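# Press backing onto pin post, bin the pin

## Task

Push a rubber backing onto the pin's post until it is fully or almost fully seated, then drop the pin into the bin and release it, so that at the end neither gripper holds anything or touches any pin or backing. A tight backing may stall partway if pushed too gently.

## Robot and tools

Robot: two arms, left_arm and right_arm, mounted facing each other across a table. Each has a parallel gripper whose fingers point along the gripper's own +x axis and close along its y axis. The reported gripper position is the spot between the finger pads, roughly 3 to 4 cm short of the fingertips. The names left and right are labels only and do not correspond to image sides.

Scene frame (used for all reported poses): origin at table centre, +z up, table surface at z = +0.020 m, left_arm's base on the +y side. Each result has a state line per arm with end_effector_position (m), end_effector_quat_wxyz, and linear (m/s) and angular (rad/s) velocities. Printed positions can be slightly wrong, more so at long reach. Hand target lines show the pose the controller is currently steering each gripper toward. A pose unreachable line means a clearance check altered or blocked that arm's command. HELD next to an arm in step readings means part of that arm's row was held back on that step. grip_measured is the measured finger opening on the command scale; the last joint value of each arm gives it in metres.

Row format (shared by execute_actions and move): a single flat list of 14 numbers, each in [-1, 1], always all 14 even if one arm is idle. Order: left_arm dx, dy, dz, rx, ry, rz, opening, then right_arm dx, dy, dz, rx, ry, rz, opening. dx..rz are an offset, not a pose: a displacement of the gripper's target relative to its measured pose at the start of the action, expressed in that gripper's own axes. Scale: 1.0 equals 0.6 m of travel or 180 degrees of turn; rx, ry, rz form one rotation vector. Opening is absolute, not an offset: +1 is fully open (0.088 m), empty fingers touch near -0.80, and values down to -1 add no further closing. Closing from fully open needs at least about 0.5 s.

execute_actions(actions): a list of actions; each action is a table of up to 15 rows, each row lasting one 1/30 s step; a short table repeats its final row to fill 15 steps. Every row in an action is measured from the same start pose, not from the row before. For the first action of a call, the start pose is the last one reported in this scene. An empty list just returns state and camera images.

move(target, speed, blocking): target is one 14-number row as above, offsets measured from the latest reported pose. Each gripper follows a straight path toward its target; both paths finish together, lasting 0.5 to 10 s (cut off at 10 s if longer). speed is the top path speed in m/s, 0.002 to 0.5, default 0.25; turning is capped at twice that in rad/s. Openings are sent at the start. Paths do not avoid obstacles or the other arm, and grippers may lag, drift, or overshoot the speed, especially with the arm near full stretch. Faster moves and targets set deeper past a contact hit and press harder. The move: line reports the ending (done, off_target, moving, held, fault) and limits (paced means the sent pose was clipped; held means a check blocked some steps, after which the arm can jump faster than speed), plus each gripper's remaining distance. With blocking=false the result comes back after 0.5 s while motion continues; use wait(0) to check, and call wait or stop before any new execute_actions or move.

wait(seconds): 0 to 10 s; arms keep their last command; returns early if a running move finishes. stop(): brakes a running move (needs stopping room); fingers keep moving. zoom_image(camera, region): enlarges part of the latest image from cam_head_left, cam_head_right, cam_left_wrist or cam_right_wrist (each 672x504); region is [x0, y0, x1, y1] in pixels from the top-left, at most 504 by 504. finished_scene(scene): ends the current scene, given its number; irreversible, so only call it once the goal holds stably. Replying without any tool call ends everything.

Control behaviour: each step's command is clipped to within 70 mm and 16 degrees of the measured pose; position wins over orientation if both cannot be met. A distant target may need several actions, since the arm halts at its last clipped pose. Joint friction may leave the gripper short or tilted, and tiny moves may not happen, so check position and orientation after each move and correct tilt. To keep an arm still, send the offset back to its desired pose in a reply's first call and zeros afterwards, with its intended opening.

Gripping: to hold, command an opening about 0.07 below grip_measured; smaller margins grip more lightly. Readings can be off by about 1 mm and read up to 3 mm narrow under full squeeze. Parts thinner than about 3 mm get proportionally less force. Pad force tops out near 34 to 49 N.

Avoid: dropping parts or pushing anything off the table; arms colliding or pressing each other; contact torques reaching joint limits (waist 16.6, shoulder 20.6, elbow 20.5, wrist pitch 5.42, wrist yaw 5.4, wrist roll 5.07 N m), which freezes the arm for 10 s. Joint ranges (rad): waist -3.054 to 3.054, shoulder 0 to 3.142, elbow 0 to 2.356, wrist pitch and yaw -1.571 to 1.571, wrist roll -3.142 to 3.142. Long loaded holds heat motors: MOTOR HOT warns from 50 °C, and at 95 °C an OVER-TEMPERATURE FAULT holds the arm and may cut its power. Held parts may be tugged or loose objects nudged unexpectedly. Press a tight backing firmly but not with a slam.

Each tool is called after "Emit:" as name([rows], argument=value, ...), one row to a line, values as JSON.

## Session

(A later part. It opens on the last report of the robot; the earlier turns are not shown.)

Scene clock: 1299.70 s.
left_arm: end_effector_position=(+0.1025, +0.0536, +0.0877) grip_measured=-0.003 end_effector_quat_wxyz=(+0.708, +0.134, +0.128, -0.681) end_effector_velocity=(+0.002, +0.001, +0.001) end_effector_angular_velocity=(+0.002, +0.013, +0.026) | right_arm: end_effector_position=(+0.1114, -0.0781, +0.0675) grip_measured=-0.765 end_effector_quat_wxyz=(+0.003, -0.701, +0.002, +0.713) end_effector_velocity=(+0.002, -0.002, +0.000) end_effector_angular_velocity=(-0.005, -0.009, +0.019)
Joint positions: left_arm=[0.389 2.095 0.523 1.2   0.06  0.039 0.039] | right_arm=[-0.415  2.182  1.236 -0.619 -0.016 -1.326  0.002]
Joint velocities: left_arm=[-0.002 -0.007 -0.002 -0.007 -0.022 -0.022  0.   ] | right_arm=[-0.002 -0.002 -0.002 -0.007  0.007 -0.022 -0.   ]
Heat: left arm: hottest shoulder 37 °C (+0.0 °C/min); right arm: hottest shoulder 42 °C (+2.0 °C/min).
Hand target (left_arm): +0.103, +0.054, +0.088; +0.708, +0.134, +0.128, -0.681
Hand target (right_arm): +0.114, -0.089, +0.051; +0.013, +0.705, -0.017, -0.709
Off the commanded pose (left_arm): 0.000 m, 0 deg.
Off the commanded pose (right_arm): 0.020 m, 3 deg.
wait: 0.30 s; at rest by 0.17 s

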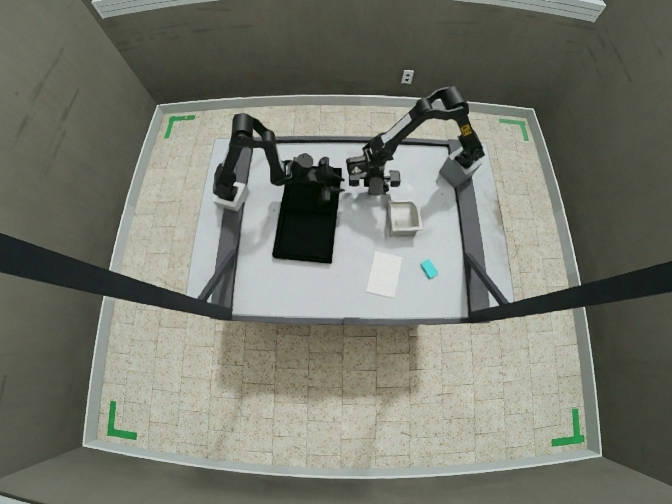

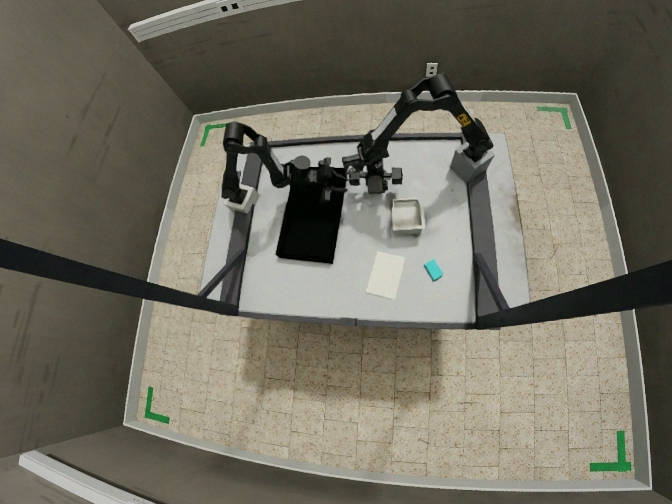

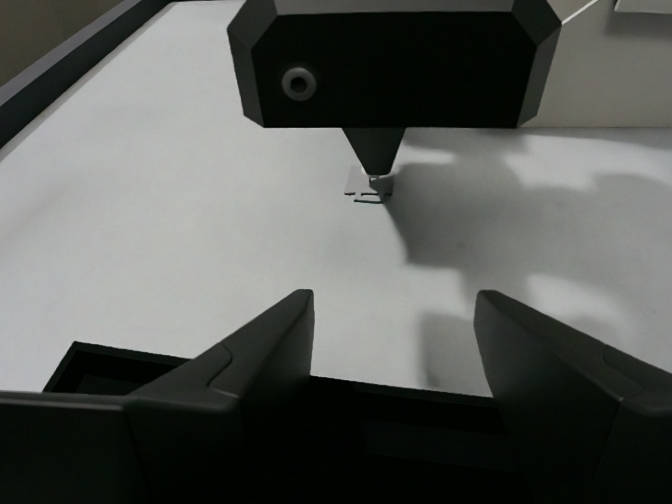

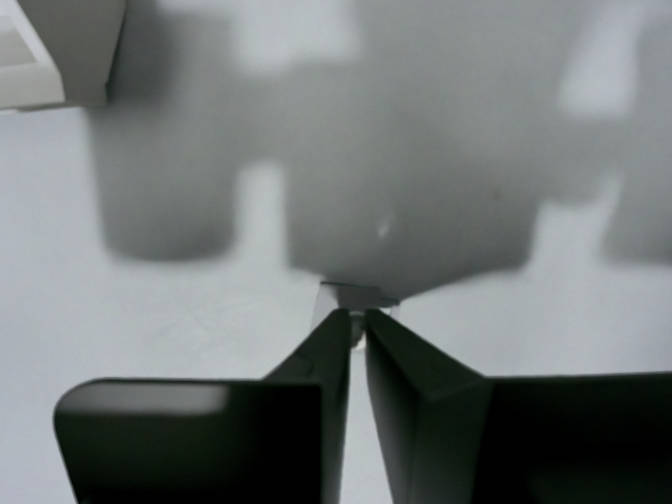

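Emit:
execute_actions([
  [[0,0,0,0,0,0,0, 0.024,0.015,-0.0043,0,0.003,0.012,-0.79],[0,0,0,0,0,0,0, 0.018,0.011,-0.0032,0,0.0022,0.009,-0.79],[0,0,0,0,0,0,0, 0.012,0.0075,-0.002,0,0.0015,0.006,-0.79],[0,0,0,0,0,0,0, 0.006,0.0037,-0.001,0,0.0007,0.003,-0.79],[0,0,0,0,0,0,0, 0,0,0,0,0,0,-0.79],[0,0,0,0,0,0,0, -0.003,-0.001,0.0003,0,-0.0002,-0.0008,-0.79],[0,0,0,0,0,0,0, -0.006,-0.002,0.0006,0,-0.0004,-0.0016,-0.79],[0,0,0,0,0,0,0, -0.009,-0.003,0.0009,0,-0.0006,-0.0024,-0.79],[0,0,0,0,0,0,0, -0.011,-0.0035,0.001,0,-0.0006,-0.0025,-0.79],[0,0,0,0,0,0,0, -0.013,-0.0035,0.001,0,-0.0006,-0.0025,-0.79],[0,0,0,0,0,0,0, -0.015,-0.0035,0.001,0,-0.0006,-0.0025,-0.79],[0,0,0,0,0,0,0, -0.017,-0.0035,0.001,0,-0.0006,-0.0025,-0.79]],
])

Emit:
wait(seconds=2)

Emit:
zoom_image(camera="cam_left_wrist", region=[336, 136, 408, 208])

Emit:
zoom_image(camera="cam_right_wrist", region=[314, 266, 404, 356])

Scene clock: 1315.47 s.
left_arm: end_effector_position=(+0.1025, +0.0536, +0.0877) grip_measured=-0.003 end_effector_quat_wxyz=(+0.708, +0.134, +0.128, -0.681) end_effector_velocity=(-0.002, +0.003, -0.002) end_effector_angular_velocity=(+0.012, +0.005, +0.002) | right_arm: end_effector_position=(+0.1116, -0.0792, +0.0720) grip_measured=-0.765 end_effector_quat_wxyz=(+0.001, -0.702, +0.003, +0.713) end_effector_velocity=(-0.003, +0.001, +0.013) end_effector_angular_velocity=(+0.012, +0.025, +0.020)
Joint positions: left_arm=[0.389 2.095 0.523 1.2   0.06  0.039 0.039] | right_arm=[-0.415  2.171  1.239 -0.638 -0.016 -1.326  0.002]
Joint velocities: left_arm=[-0.007 -0.002 -0.007 -0.007 -0.007 -0.007 -0.   ] | right_arm=[-0.002 -0.037  0.002 -0.022 -0.022 -0.022  0.   ]
Heat: left arm: hottest shoulder 37 °C (+0.0 °C/min); right arm: hottest shoulder 39 °C (-4.0 °C/min).
Hand target (left_arm): +0.103, +0.054, +0.088; +0.708, +0.134, +0.128, -0.681
Hand target (right_arm): +0.111, -0.076, +0.078; -0.006, +0.701, +0.001, -0.714
Off the commanded pose (left_arm): 0.000 m, 0 deg.
Off the commanded pose (right_arm): 0.007 m, 1 deg.
Step readings (end_effector_position):
0: left_arm (+0.1025, +0.0536, +0.0877) | right_arm (+0.1114, -0.0781, +0.0675)
1: left_arm (+0.1025, +0.0536, +0.0877) | right_arm (+0.1114, -0.0781, +0.0675)
2: left_arm (+0.1025, +0.0536, +0.0877) | right_arm (+0.1114, -0.0781, +0.0675)
4: left_arm (+0.1025, +0.0536, +0.0877) | right_arm (+0.1113, -0.0778, +0.0680)
8: left_arm (+0.1025, +0.0536, +0.0877) | right_arm (+0.1111, -0.0769, +0.0700)
15: end_effector_position above

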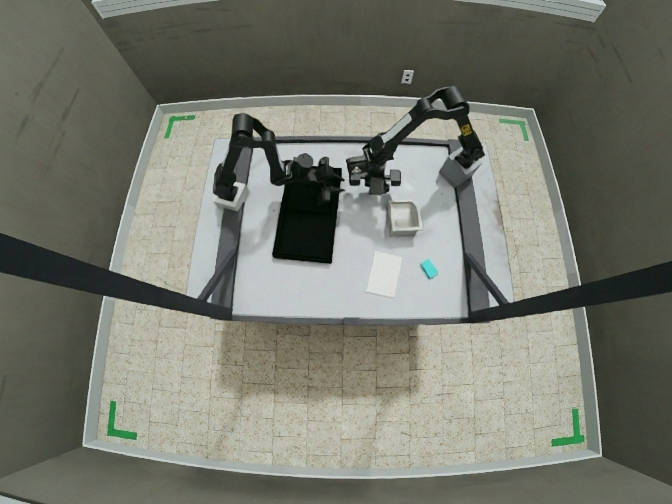

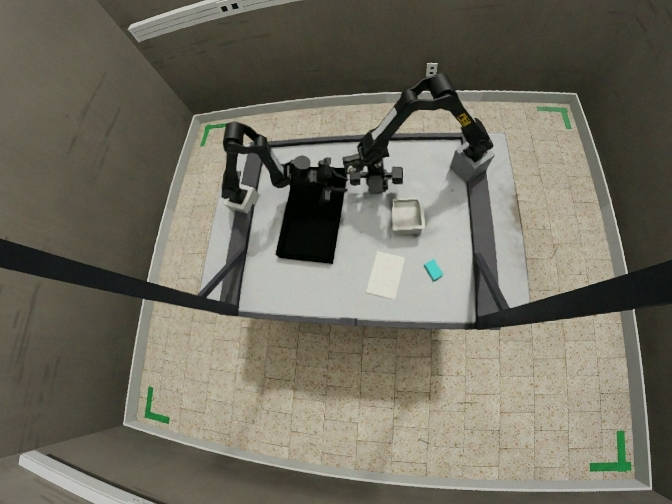

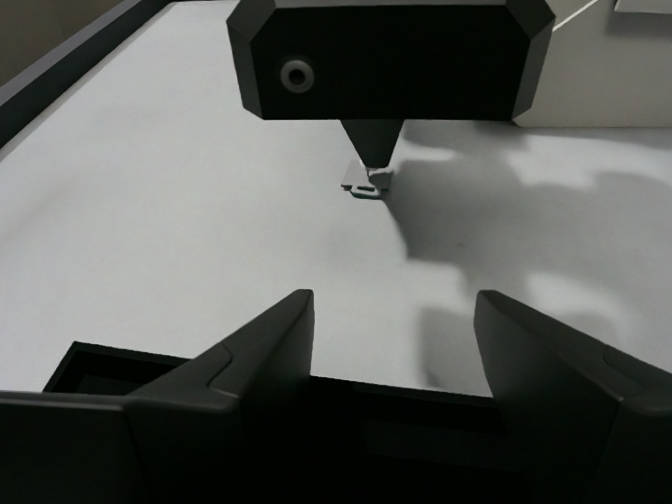

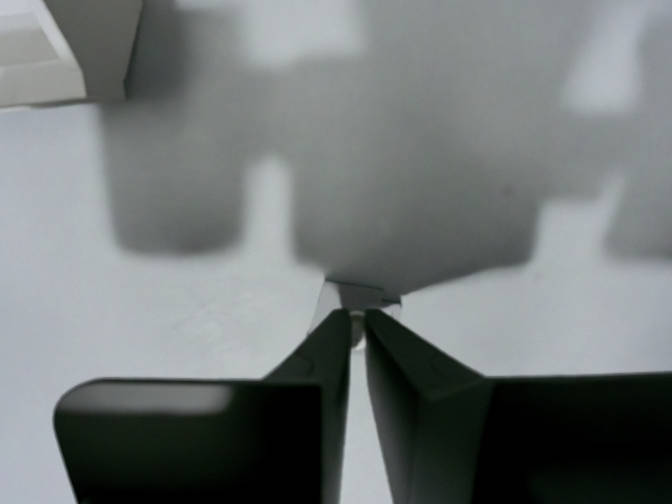

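Scene clock: 1317.47 s.
left_arm: end_effector_position=(+0.1025, +0.0536, +0.0877) grip_measured=-0.003 end_effector_quat_wxyz=(+0.708, +0.134, +0.128, -0.681) end_effector_velocity=(-0.000, +0.001, -0.001) end_effector_angular_velocity=(+0.007, +0.005, +0.007) | right_arm: end_effector_position=(+0.1116, -0.0789, +0.0736) grip_measured=-0.765 end_effector_quat_wxyz=(+0.002, -0.701, +0.003, +0.713) end_effector_velocity=(+0.002, +0.000, +0.001) end_effector_angular_velocity=(-0.001, -0.008, -0.010)
Joint positions: left_arm=[0.389 2.095 0.523 1.2   0.06  0.039 0.039] | right_arm=[-0.415  2.167  1.24  -0.641 -0.016 -1.326  0.002]
Joint velocities: left_arm=[-0.002 -0.002 -0.002 -0.007 -0.007 -0.007 -0.   ] | right_arm=[-0.002 -0.002  0.002 -0.007  0.007  0.007 -0.001]
Heat: left arm: hottest shoulder 37 °C (+0.0 °C/min); right arm: hottest shoulder 40 °C (-3.0 °C/min).
Hand target (left_arm): +0.103, +0.054, +0.088; +0.708, +0.134, +0.128, -0.681
Hand target (right_arm): +0.111, -0.076, +0.078; -0.006, +0.701, +0.001, -0.714
Off the commanded pose (left_arm): 0.000 m, 0 deg.
Off the commanded pose (right_arm): 0.005 m, 1 deg.
wait: 2.00 s; at rest by 0.20 s

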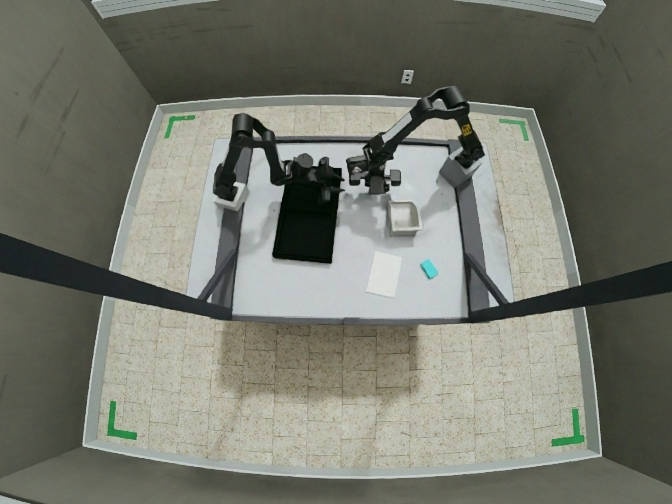

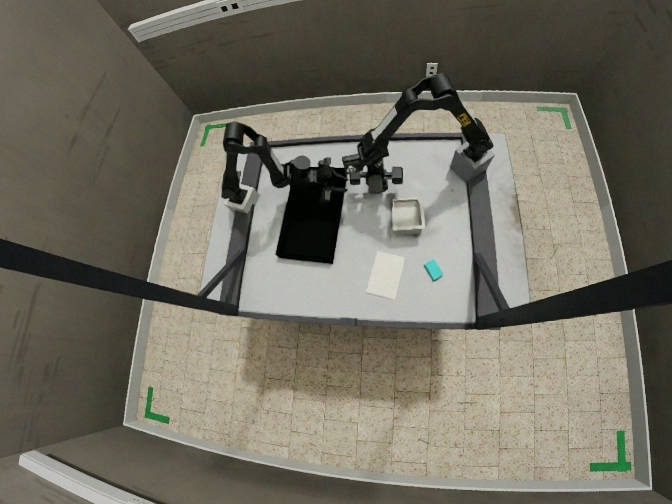

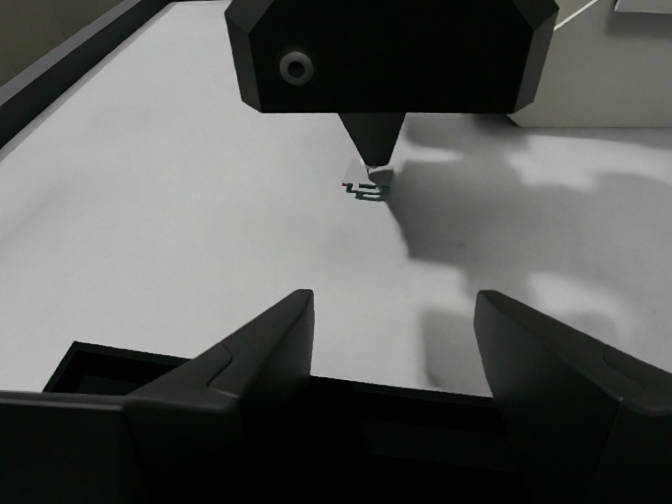

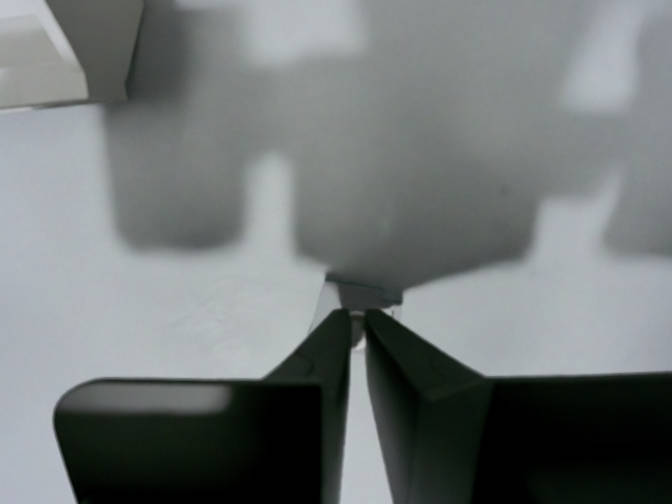

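Region (336, 136, 408, 208) of cam_left_wrist's 672x504 image, scaled by 7.000, with more detail than that image has.

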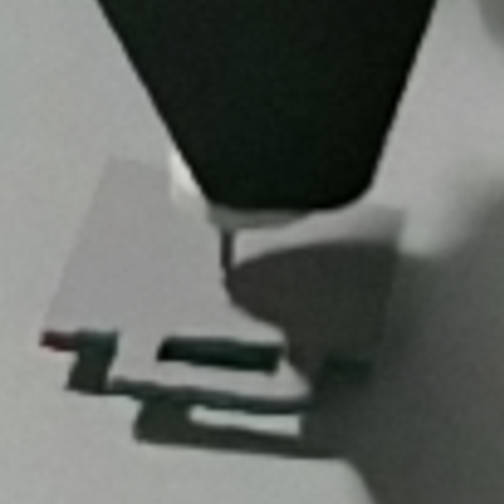

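Region (314, 266, 404, 356) of cam_right_wrist's 672x504 image, scaled by 5.600, with more detail than that image has.

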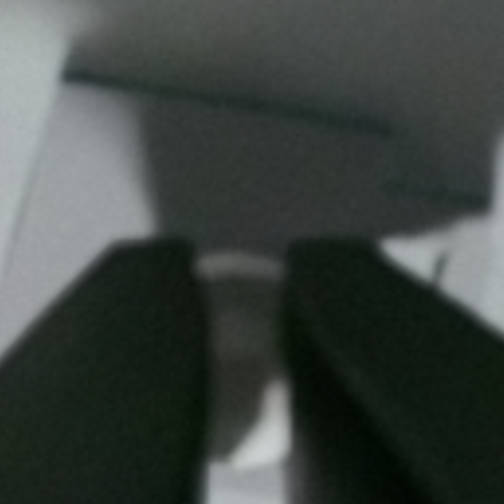

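Emit:
move(target=[0,0,0,0,0,0,0.0, -0.012,0.058,-0.034,-0.49,0,0.008,-0.79], speed=0.35)

Scene clock: 1430.27 s.
left_arm: end_effector_position=(+0.1025, +0.0536, +0.0877) grip_measured=-0.003 end_effector_quat_wxyz=(+0.708, +0.134, +0.128, -0.681) end_effector_velocity=(+0.002, +0.002, -0.001) end_effector_angular_velocity=(+0.008, -0.000, +0.021) | right_arm: end_effector_position=(+0.1303, -0.1131, +0.0790) grip_measured=-0.765 end_effector_quat_wxyz=(+0.495, +0.504, +0.485, -0.516) end_effector_velocity=(+0.000, -0.003, -0.001) end_effector_angular_velocity=(-0.013, +0.005, +0.005)
Joint positions: left_arm=[0.389 2.095 0.523 1.2   0.06  0.039 0.039] | right_arm=[-0.442  2.059  1.083 -0.616 -0.007 -2.892  0.002]
Joint velocities: left_arm=[-0.002 -0.007 -0.007 -0.007 -0.022 -0.007 -0.   ] | right_arm=[-0.002  0.002 -0.002 -0.007 -0.007 -0.007  0.   ]
Heat: left arm: hottest shoulder 37 °C (+0.0 °C/min); right arm: hottest shoulder 51 °C (+3.0 °C/min). Fold the right arm in close to its base before you think long.
Hand target (left_arm): +0.103, +0.054, +0.088; +0.708, +0.134, +0.128, -0.681
Hand target (right_arm): +0.132, -0.114, +0.080; +0.495, +0.505, +0.486, -0.514
Off the commanded pose (left_arm): 0.000 m, 0 deg.
Off the commanded pose (right_arm): 0.002 m, 0 deg.
MOTOR HOT: a motor of the right arm reached 50 °C. Now the hottest motor of the right arm, joint 2 (shoulder), reports 51 °C. The temperature limit of the motors' drives, at which the controller stops that arm, is 95 °C. To cool a motor, set the load down, stop pushing, or move to a pose that needs little force.
move: done

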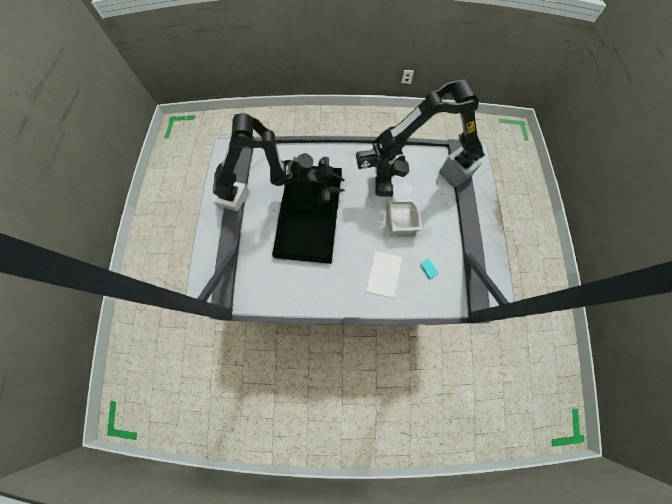

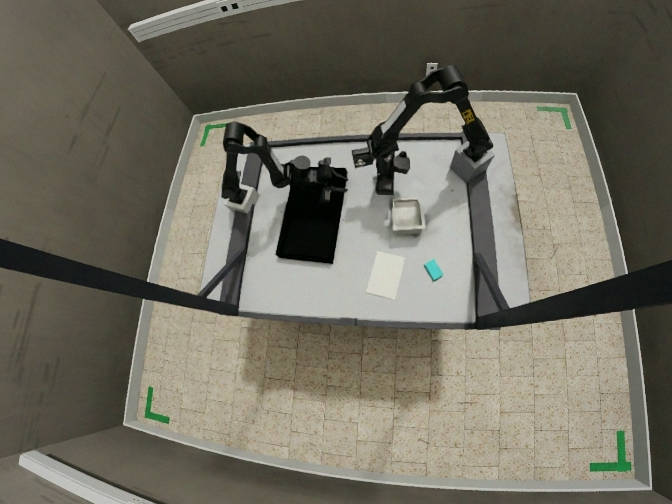

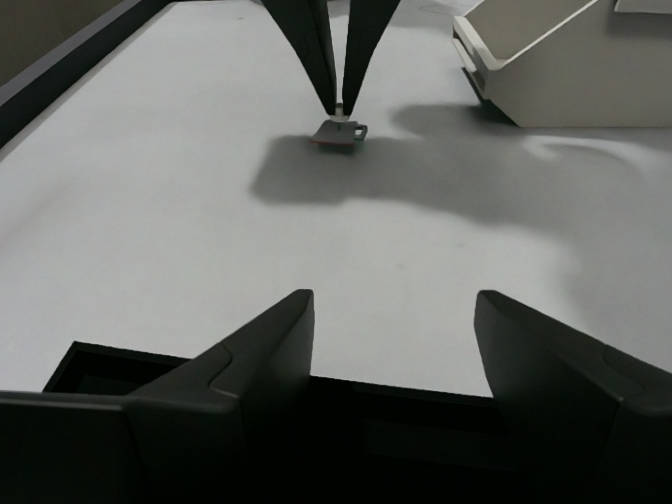

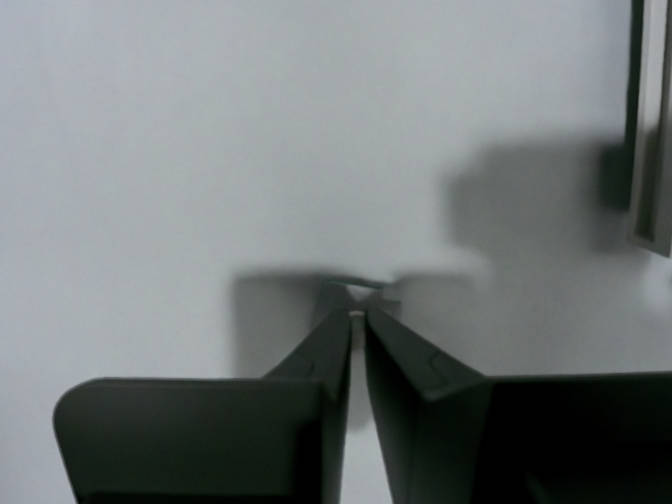

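Emit:
zoom_image(camera="cam_left_wrist", region=[304, 90, 376, 162])

Region (304, 90, 376, 162) of cam_left_wrist's 672x504 image, scaled by 7.000, with more detail than that image has.

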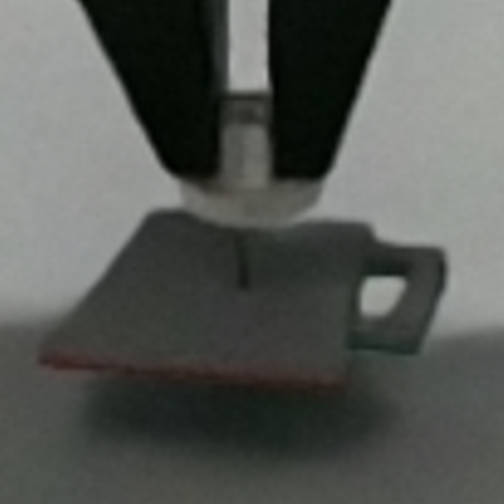

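Emit:
move(target=[0.1803,0.0453,0.013,0.0003,0.0313,-0.0124,0.0, 0.0227,0.002,0.007,0,-0.0058,0.0015,-0.79], speed=0.12)

Scene clock: 1489.13 s.
left_arm: end_effector_position=(+0.1317, -0.0489, +0.0615) grip_measured=-0.003 end_effector_quat_wxyz=(+0.689, +0.162, +0.160, -0.688) end_effector_velocity=(+0.002, -0.001, -0.003) end_effector_angular_velocity=(+0.008, +0.018, +0.019) | right_arm: end_effector_position=(+0.1304, -0.1135, +0.0705) grip_measured=-0.765 end_effector_quat_wxyz=(+0.496, +0.503, +0.484, -0.516) end_effector_velocity=(-0.003, -0.000, -0.001) end_effector_angular_velocity=(-0.002, +0.022, +0.004)
Joint positions: left_arm=[0.449 2.32  1.032 0.825 0.148 0.077 0.039] | right_arm=[-0.442  2.083  1.076 -0.589 -0.007 -2.893  0.002]
Joint velocities: left_arm=[ 0.002  0.007  0.007 -0.007 -0.007 -0.022 -0.   ] | right_arm=[-0.002  0.002 -0.002  0.007 -0.022 -0.007 -0.   ]
Heat: left arm: hottest shoulder 37 °C (+0.0 °C/min); right arm: hottest shoulder 49 °C (-2.0 °C/min). Fold the right arm in close to its base before you think long.
Hand target (left_arm): +0.133, -0.049, +0.055; +0.688, +0.165, +0.164, -0.688
Hand target (right_arm): +0.131, -0.118, +0.066; +0.501, +0.500, +0.479, -0.519
Off the commanded pose (left_arm): 0.006 m, 1 deg.
Off the commanded pose (right_arm): 0.007 m, 1 deg.
MOTOR HOT: still on. Now the hottest motor of the right arm, joint 2 (shoulder), reports 49 °C; a drive's own limit is 95 °C.
move: done

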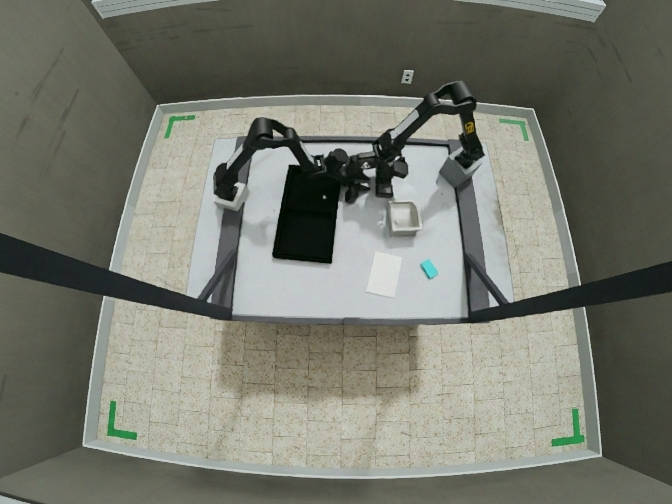

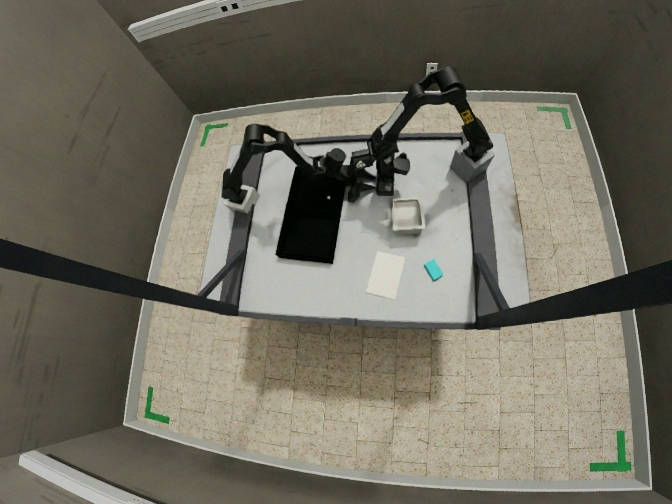

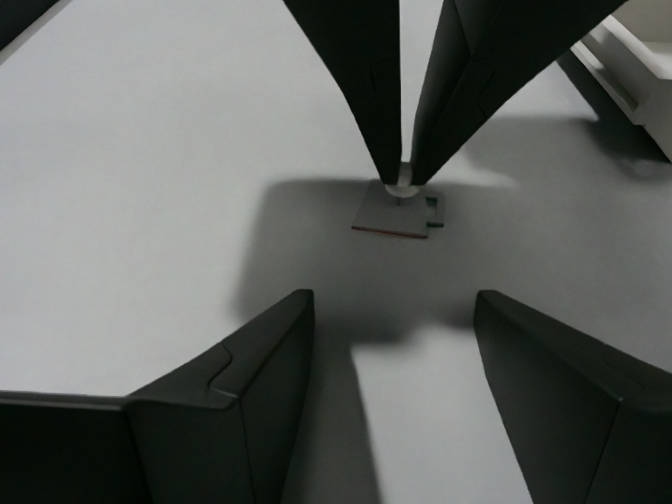

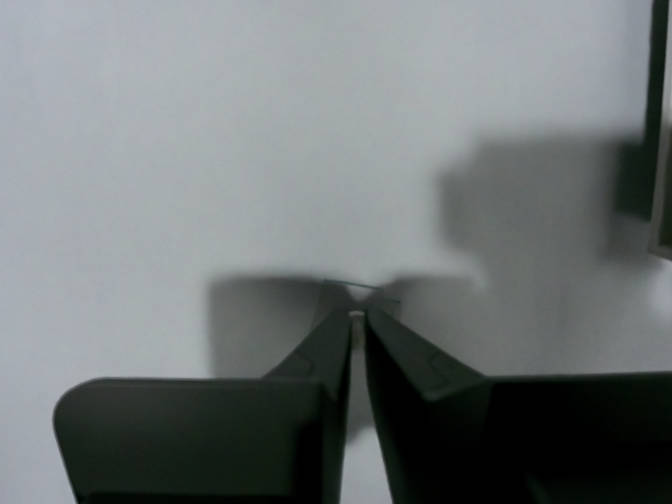

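Emit:
execute_actions(actions=[])

Scene clock: 1530.23 s.
left_arm: end_effector_position=(+0.1317, -0.0491, +0.0614) grip_measured=-0.003 end_effector_quat_wxyz=(+0.689, +0.162, +0.160, -0.689) end_effector_velocity=(-0.000, +0.001, -0.001) end_effector_angular_velocity=(+0.008, +0.005, +0.007) | right_arm: end_effector_position=(+0.1304, -0.1135, +0.0705) grip_measured=-0.765 end_effector_quat_wxyz=(+0.496, +0.503, +0.484, -0.516) end_effector_velocity=(-0.000, +0.000, -0.001) end_effector_angular_velocity=(+0.001, +0.008, +0.019)
Joint positions: left_arm=[0.449 2.321 1.032 0.825 0.148 0.077 0.039] | right_arm=[-0.442  2.083  1.076 -0.589 -0.007 -2.893  0.002]
Joint velocities: left_arm=[-0.002 -0.002 -0.002 -0.007 -0.007 -0.007 -0.   ] | right_arm=[-0.002  0.002 -0.002  0.007 -0.007 -0.022 -0.   ]
Heat: left arm: hottest shoulder 38 °C (+1.0 °C/min); right arm: hottest shoulder 44 °C (-5.0 °C/min).
Hand target (left_arm): +0.133, -0.049, +0.055; +0.687, +0.165, +0.164, -0.688
Hand target (right_arm): +0.131, -0.118, +0.066; +0.501, +0.500, +0.479, -0.519
Off the commanded pose (left_arm): 0.006 m, 1 deg.
Off the commanded pose (right_arm): 0.007 m, 1 deg.
MOTOR HOT: cleared. Now the hottest motor of the right arm, joint 2 (shoulder), reports 44 °C.

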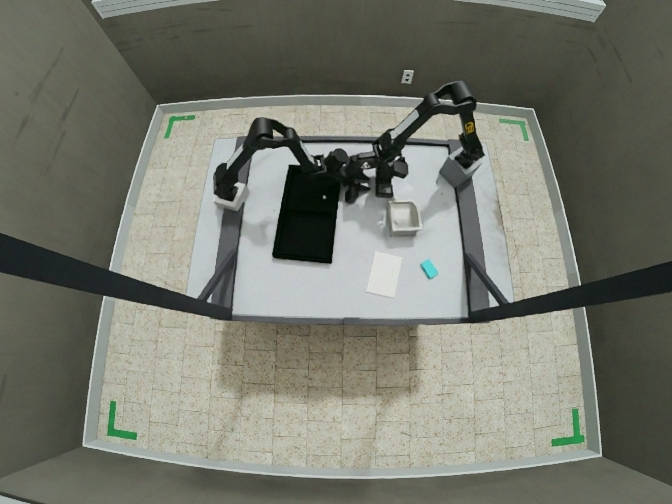

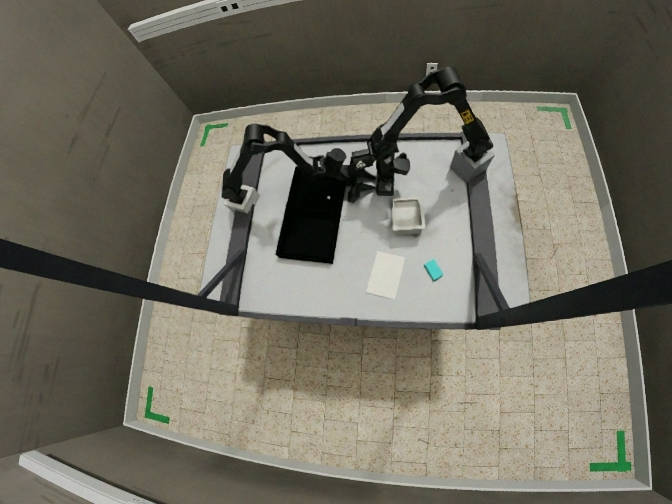

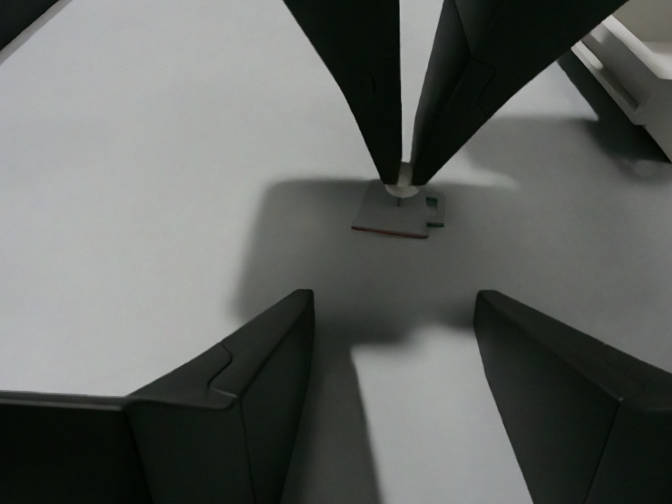

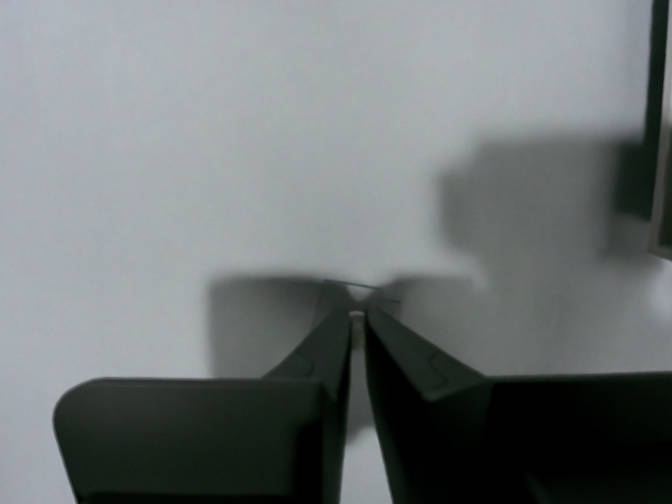

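Emit:
zoom_image(camera="cam_left_wrist", region=[340, 150, 460, 250])

Region (340, 150, 460, 250) of cam_left_wrist's 672x504 image, scaled by 4.200, with more detail than that image has.

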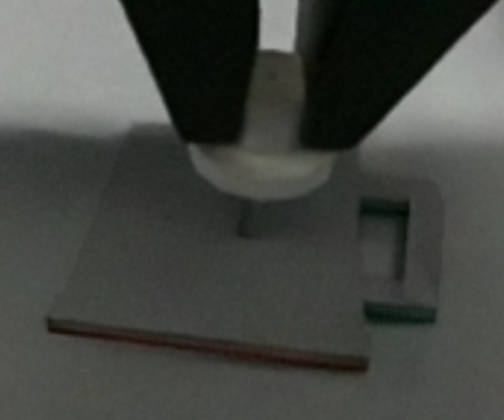

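Emit:
move(target=[0.0223, 0, 0.008, 0, 0, 0, 0.2, 0, 0, 0, 0, 0, 0, -0.79], speed=0.03)

Scene clock: 1623.60 s.
left_arm: end_effector_position=(+0.1324, -0.0605, +0.0617) grip_measured=+0.197 end_effector_quat_wxyz=(+0.688, +0.162, +0.159, -0.689) end_effector_velocity=(+0.002, +0.000, -0.003) end_effector_angular_velocity=(+0.018, +0.013, +0.027) | right_arm: end_effector_position=(+0.1304, -0.1135, +0.0705) grip_measured=-0.765 end_effector_quat_wxyz=(+0.496, +0.503, +0.484, -0.516) end_effector_velocity=(+0.002, -0.006, +0.001) end_effector_angular_velocity=(-0.020, -0.012, -0.005)
Joint positions: left_arm=[0.446 2.343 1.088 0.793 0.146 0.077 0.049] | right_arm=[-0.442  2.083  1.076 -0.589 -0.007 -2.893  0.002]
Joint velocities: left_arm=[-0.002  0.002  0.007 -0.022 -0.022 -0.022 -0.   ] | right_arm=[ 0.002 -0.007 -0.007 -0.022  0.007  0.007 -0.   ]
Heat: left arm: hottest shoulder 39 °C (+1.0 °C/min); right arm: hottest shoulder 41 °C (-1.0 °C/min).
Hand target (left_arm): +0.132, -0.063, +0.060; +0.689, +0.162, +0.160, -0.688
Hand target (right_arm): +0.130, -0.114, +0.070; +0.496, +0.503, +0.484, -0.516
Off the commanded pose (left_arm): 0.003 m, 0 deg.
Off the commanded pose (right_arm): 0.000 m, 0 deg.
move: done

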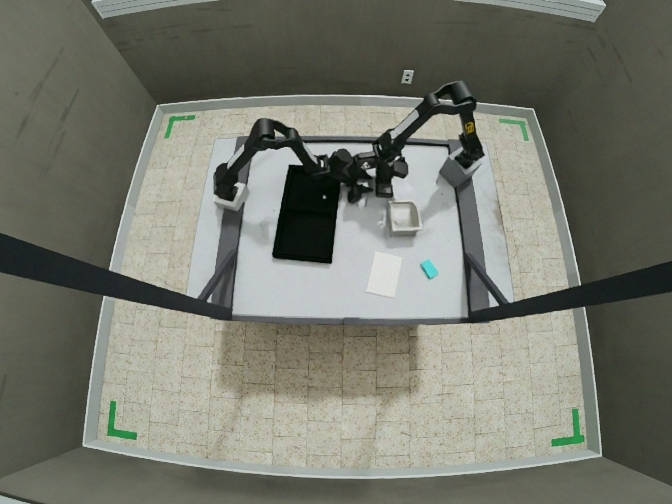

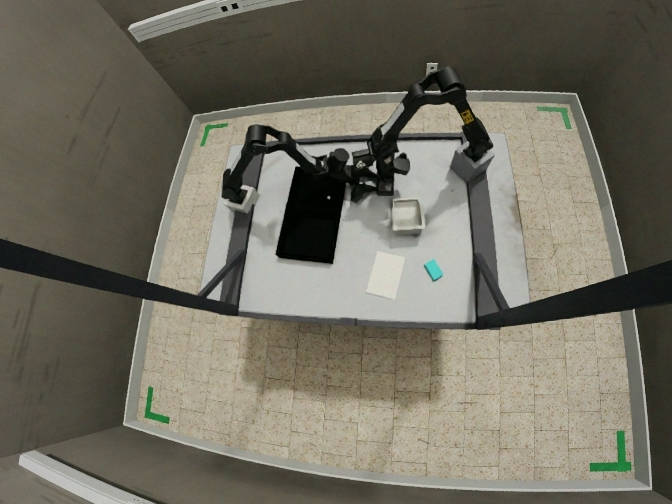

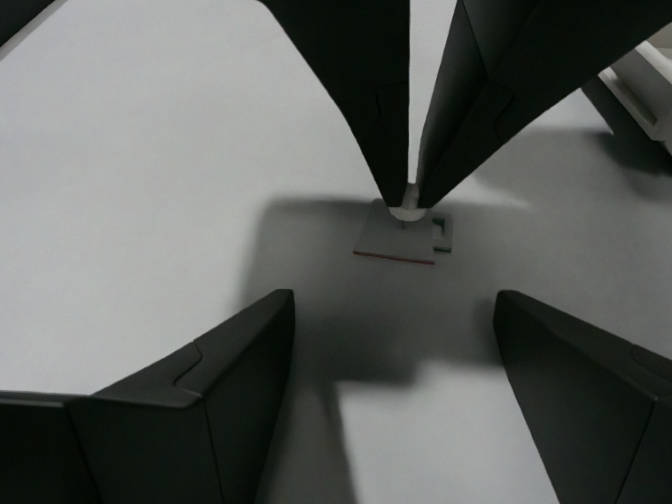

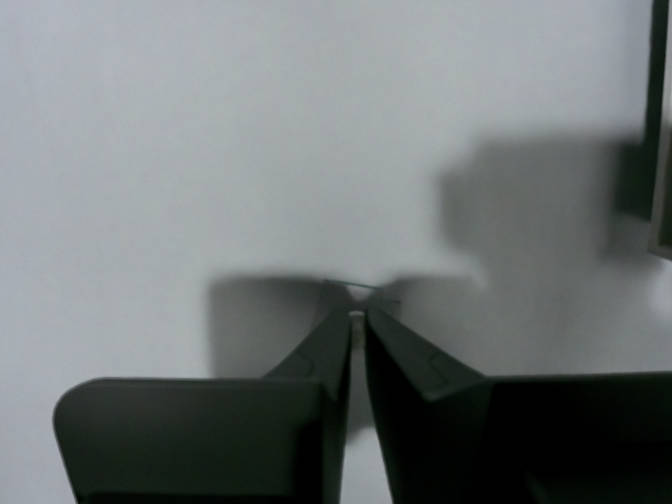

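Emit:
move(target=[0.036, -0.0133, 0.0062, 0, 0, 0, 0.2, 0, 0, 0, 0, 0, 0, -0.79], speed=0.03)

Scene clock: 1654.20 s.
left_arm: end_effector_position=(+0.1294, -0.0672, +0.0615) grip_measured=+0.197 end_effector_quat_wxyz=(+0.688, +0.163, +0.157, -0.690) end_effector_velocity=(-0.003, +0.001, -0.001) end_effector_angular_velocity=(+0.008, +0.018, +0.009) | right_arm: end_effector_position=(+0.1304, -0.1135, +0.0705) grip_measured=-0.765 end_effector_quat_wxyz=(+0.496, +0.503, +0.484, -0.516) end_effector_velocity=(-0.002, +0.001, +0.000) end_effector_angular_velocity=(+0.006, +0.009, +0.010)
Joint positions: left_arm=[0.437 2.357 1.117 0.779 0.139 0.076 0.049] | right_arm=[-0.442  2.083  1.076 -0.589 -0.007 -2.893  0.002]
Joint velocities: left_arm=[-0.007 -0.002 -0.002 -0.007 -0.007 -0.022 -0.   ] | right_arm=[ 0.002 -0.002 -0.002  0.007 -0.007 -0.007 -0.   ]
Heat: left arm: hottest shoulder 40 °C (+2.0 °C/min); right arm: hottest shoulder 43 °C (+2.0 °C/min).
Hand target (left_arm): +0.130, -0.067, +0.061; +0.688, +0.162, +0.157, -0.690
Hand target (right_arm): +0.130, -0.114, +0.070; +0.496, +0.503, +0.484, -0.516
Off the commanded pose (left_arm): 0.016 m, 0 deg.
Off the commanded pose (right_arm): 0.000 m, 0 deg.
move: held (left_arm); limits=held; held on 17 of 30 steps (left_arm), including the last (left_arm)
pose unreachable (left arm): on one or more control steps of this call, first in action 0 (counted from 0), this arm could not follow its commanded pose, so it was not sent that pose on those steps. On the call's last step it was still not sent that pose. It may still have moved: this result reports where it is.
cause: the commanded pose would bring a part of the arm too close to another arm (a part of this arm just beyond joint 4 (wrist pitch) and a part of the other arm just beyond its joint 4 (wrist pitch)).

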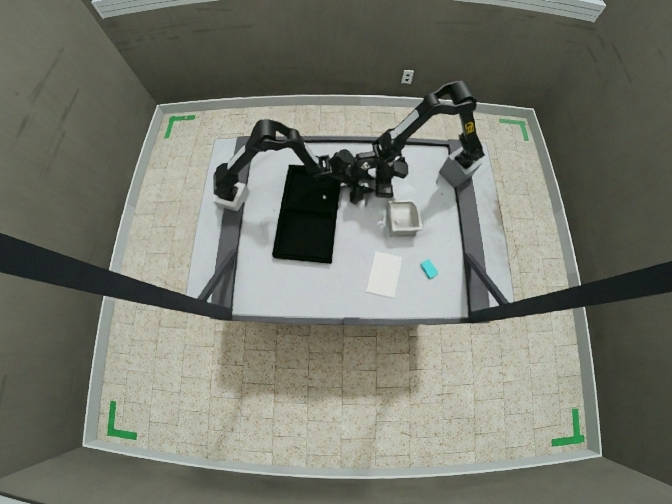

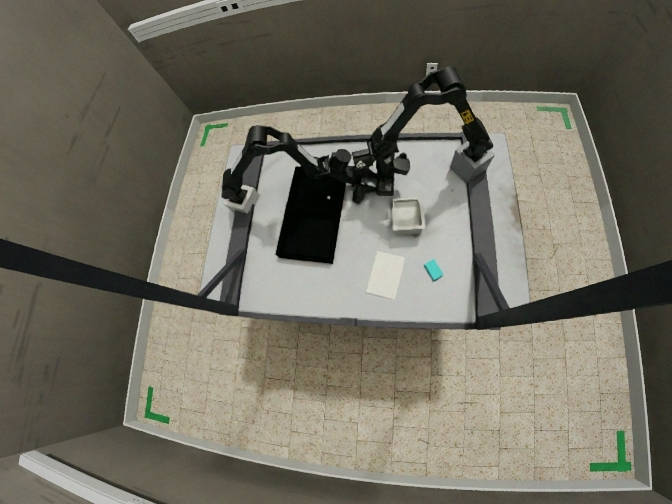

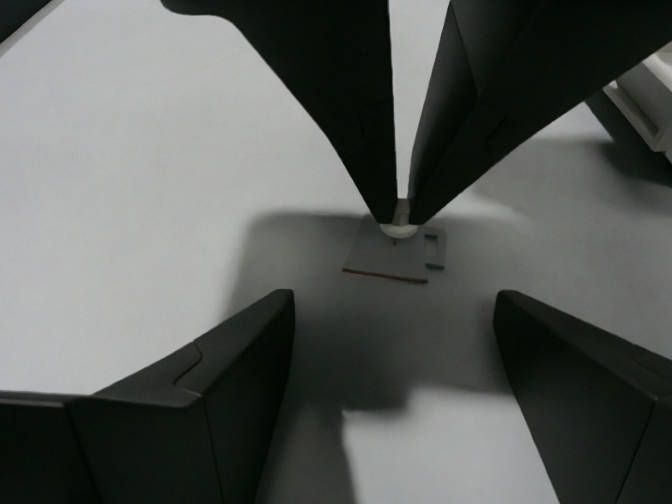

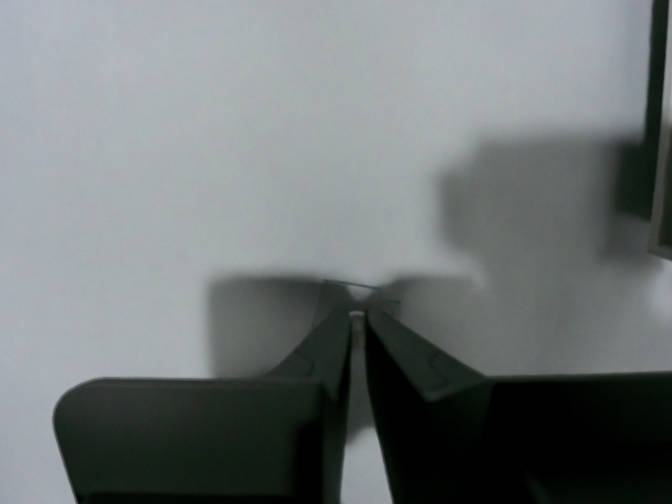

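Emit:
move(target=[0, 0, 0, 0, 0, 0, 0.2, -0.003, 0.0035, 0.0134, 0, 0.0646, -0.0166, -0.79], speed=0.08)

Scene clock: 1741.00 s.
left_arm: end_effector_position=(+0.1294, -0.0672, +0.0615) grip_measured=+0.197 end_effector_quat_wxyz=(+0.688, +0.163, +0.157, -0.690) end_effector_velocity=(-0.000, +0.001, -0.001) end_effector_angular_velocity=(+0.008, +0.018, +0.014) | right_arm: end_effector_position=(+0.1319, -0.1206, +0.0710) grip_measured=-0.765 end_effector_quat_wxyz=(+0.433, +0.539, +0.544, -0.476) end_effector_velocity=(+0.002, -0.002, +0.000) end_effector_angular_velocity=(+0.001, +0.006, +0.001)
Joint positions: left_arm=[0.437 2.357 1.117 0.779 0.139 0.076 0.049] | right_arm=[-0.442  1.947  0.835 -0.277 -0.007 -2.893  0.002]
Joint velocities: left_arm=[-0.002 -0.002 -0.002 -0.007 -0.007 -0.022 -0.   ] | right_arm=[-0.007 -0.007 -0.012  0.007 -0.007 -0.007 -0.   ]
Heat: left arm: hottest shoulder 45 °C (+2.0 °C/min); right arm: hottest shoulder 44 °C (+1.0 °C/min).
Hand target (left_arm): +0.129, -0.067, +0.061; +0.688, +0.163, +0.157, -0.690
Hand target (right_arm): +0.132, -0.122, +0.072; +0.431, +0.539, +0.545, -0.475
Off the commanded pose (left_arm): 0.000 m, 0 deg.
Off the commanded pose (right_arm): 0.002 m, 0 deg.
move: done

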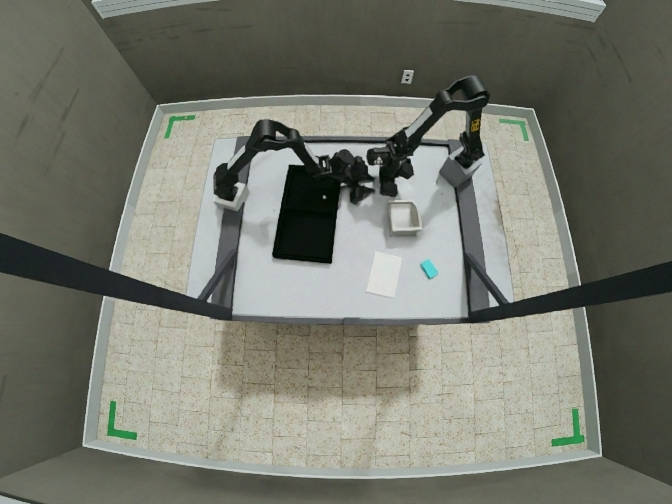

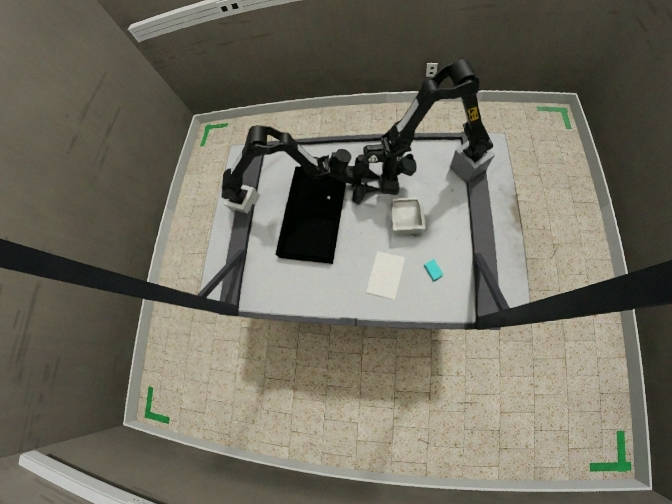

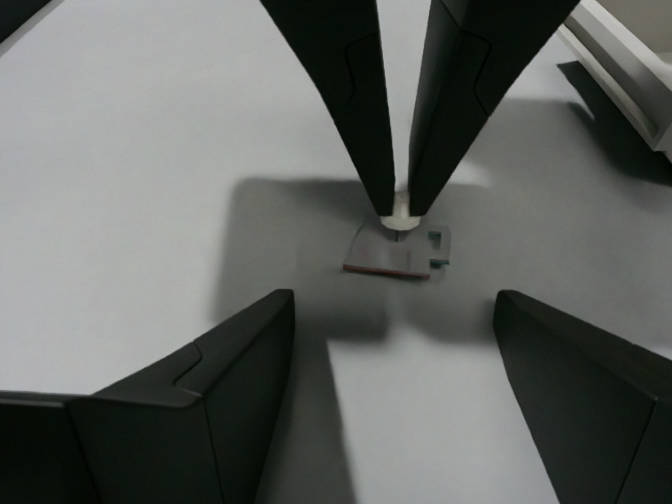

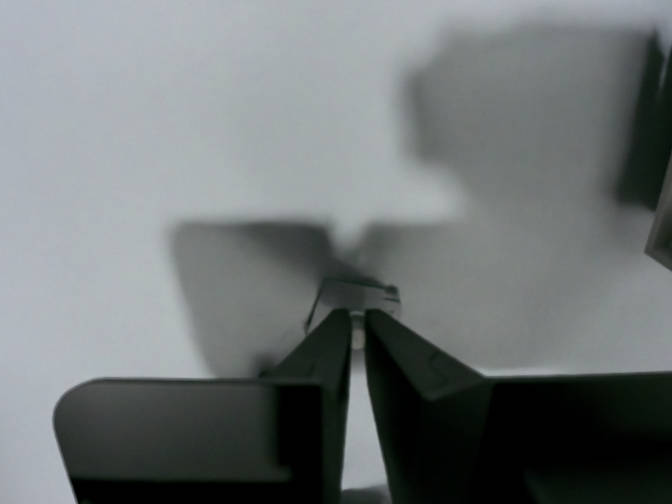

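Emit:
zoom_image(camera="cam_left_wrist", region=[335, 185, 460, 290])

Region (335, 185, 460, 290) of cam_left_wrist's 672x504 image, scaled by 4.032, with more detail than that image has; it fills the top 423 rows of this view, and the rest is white.

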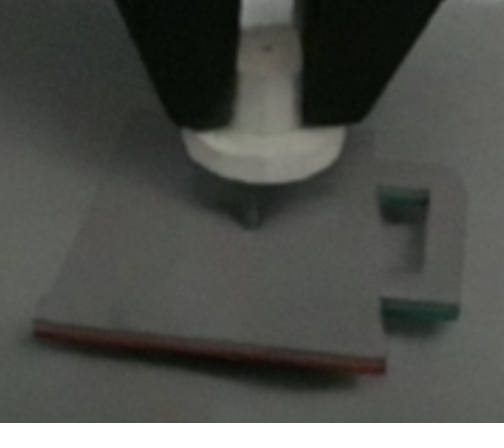

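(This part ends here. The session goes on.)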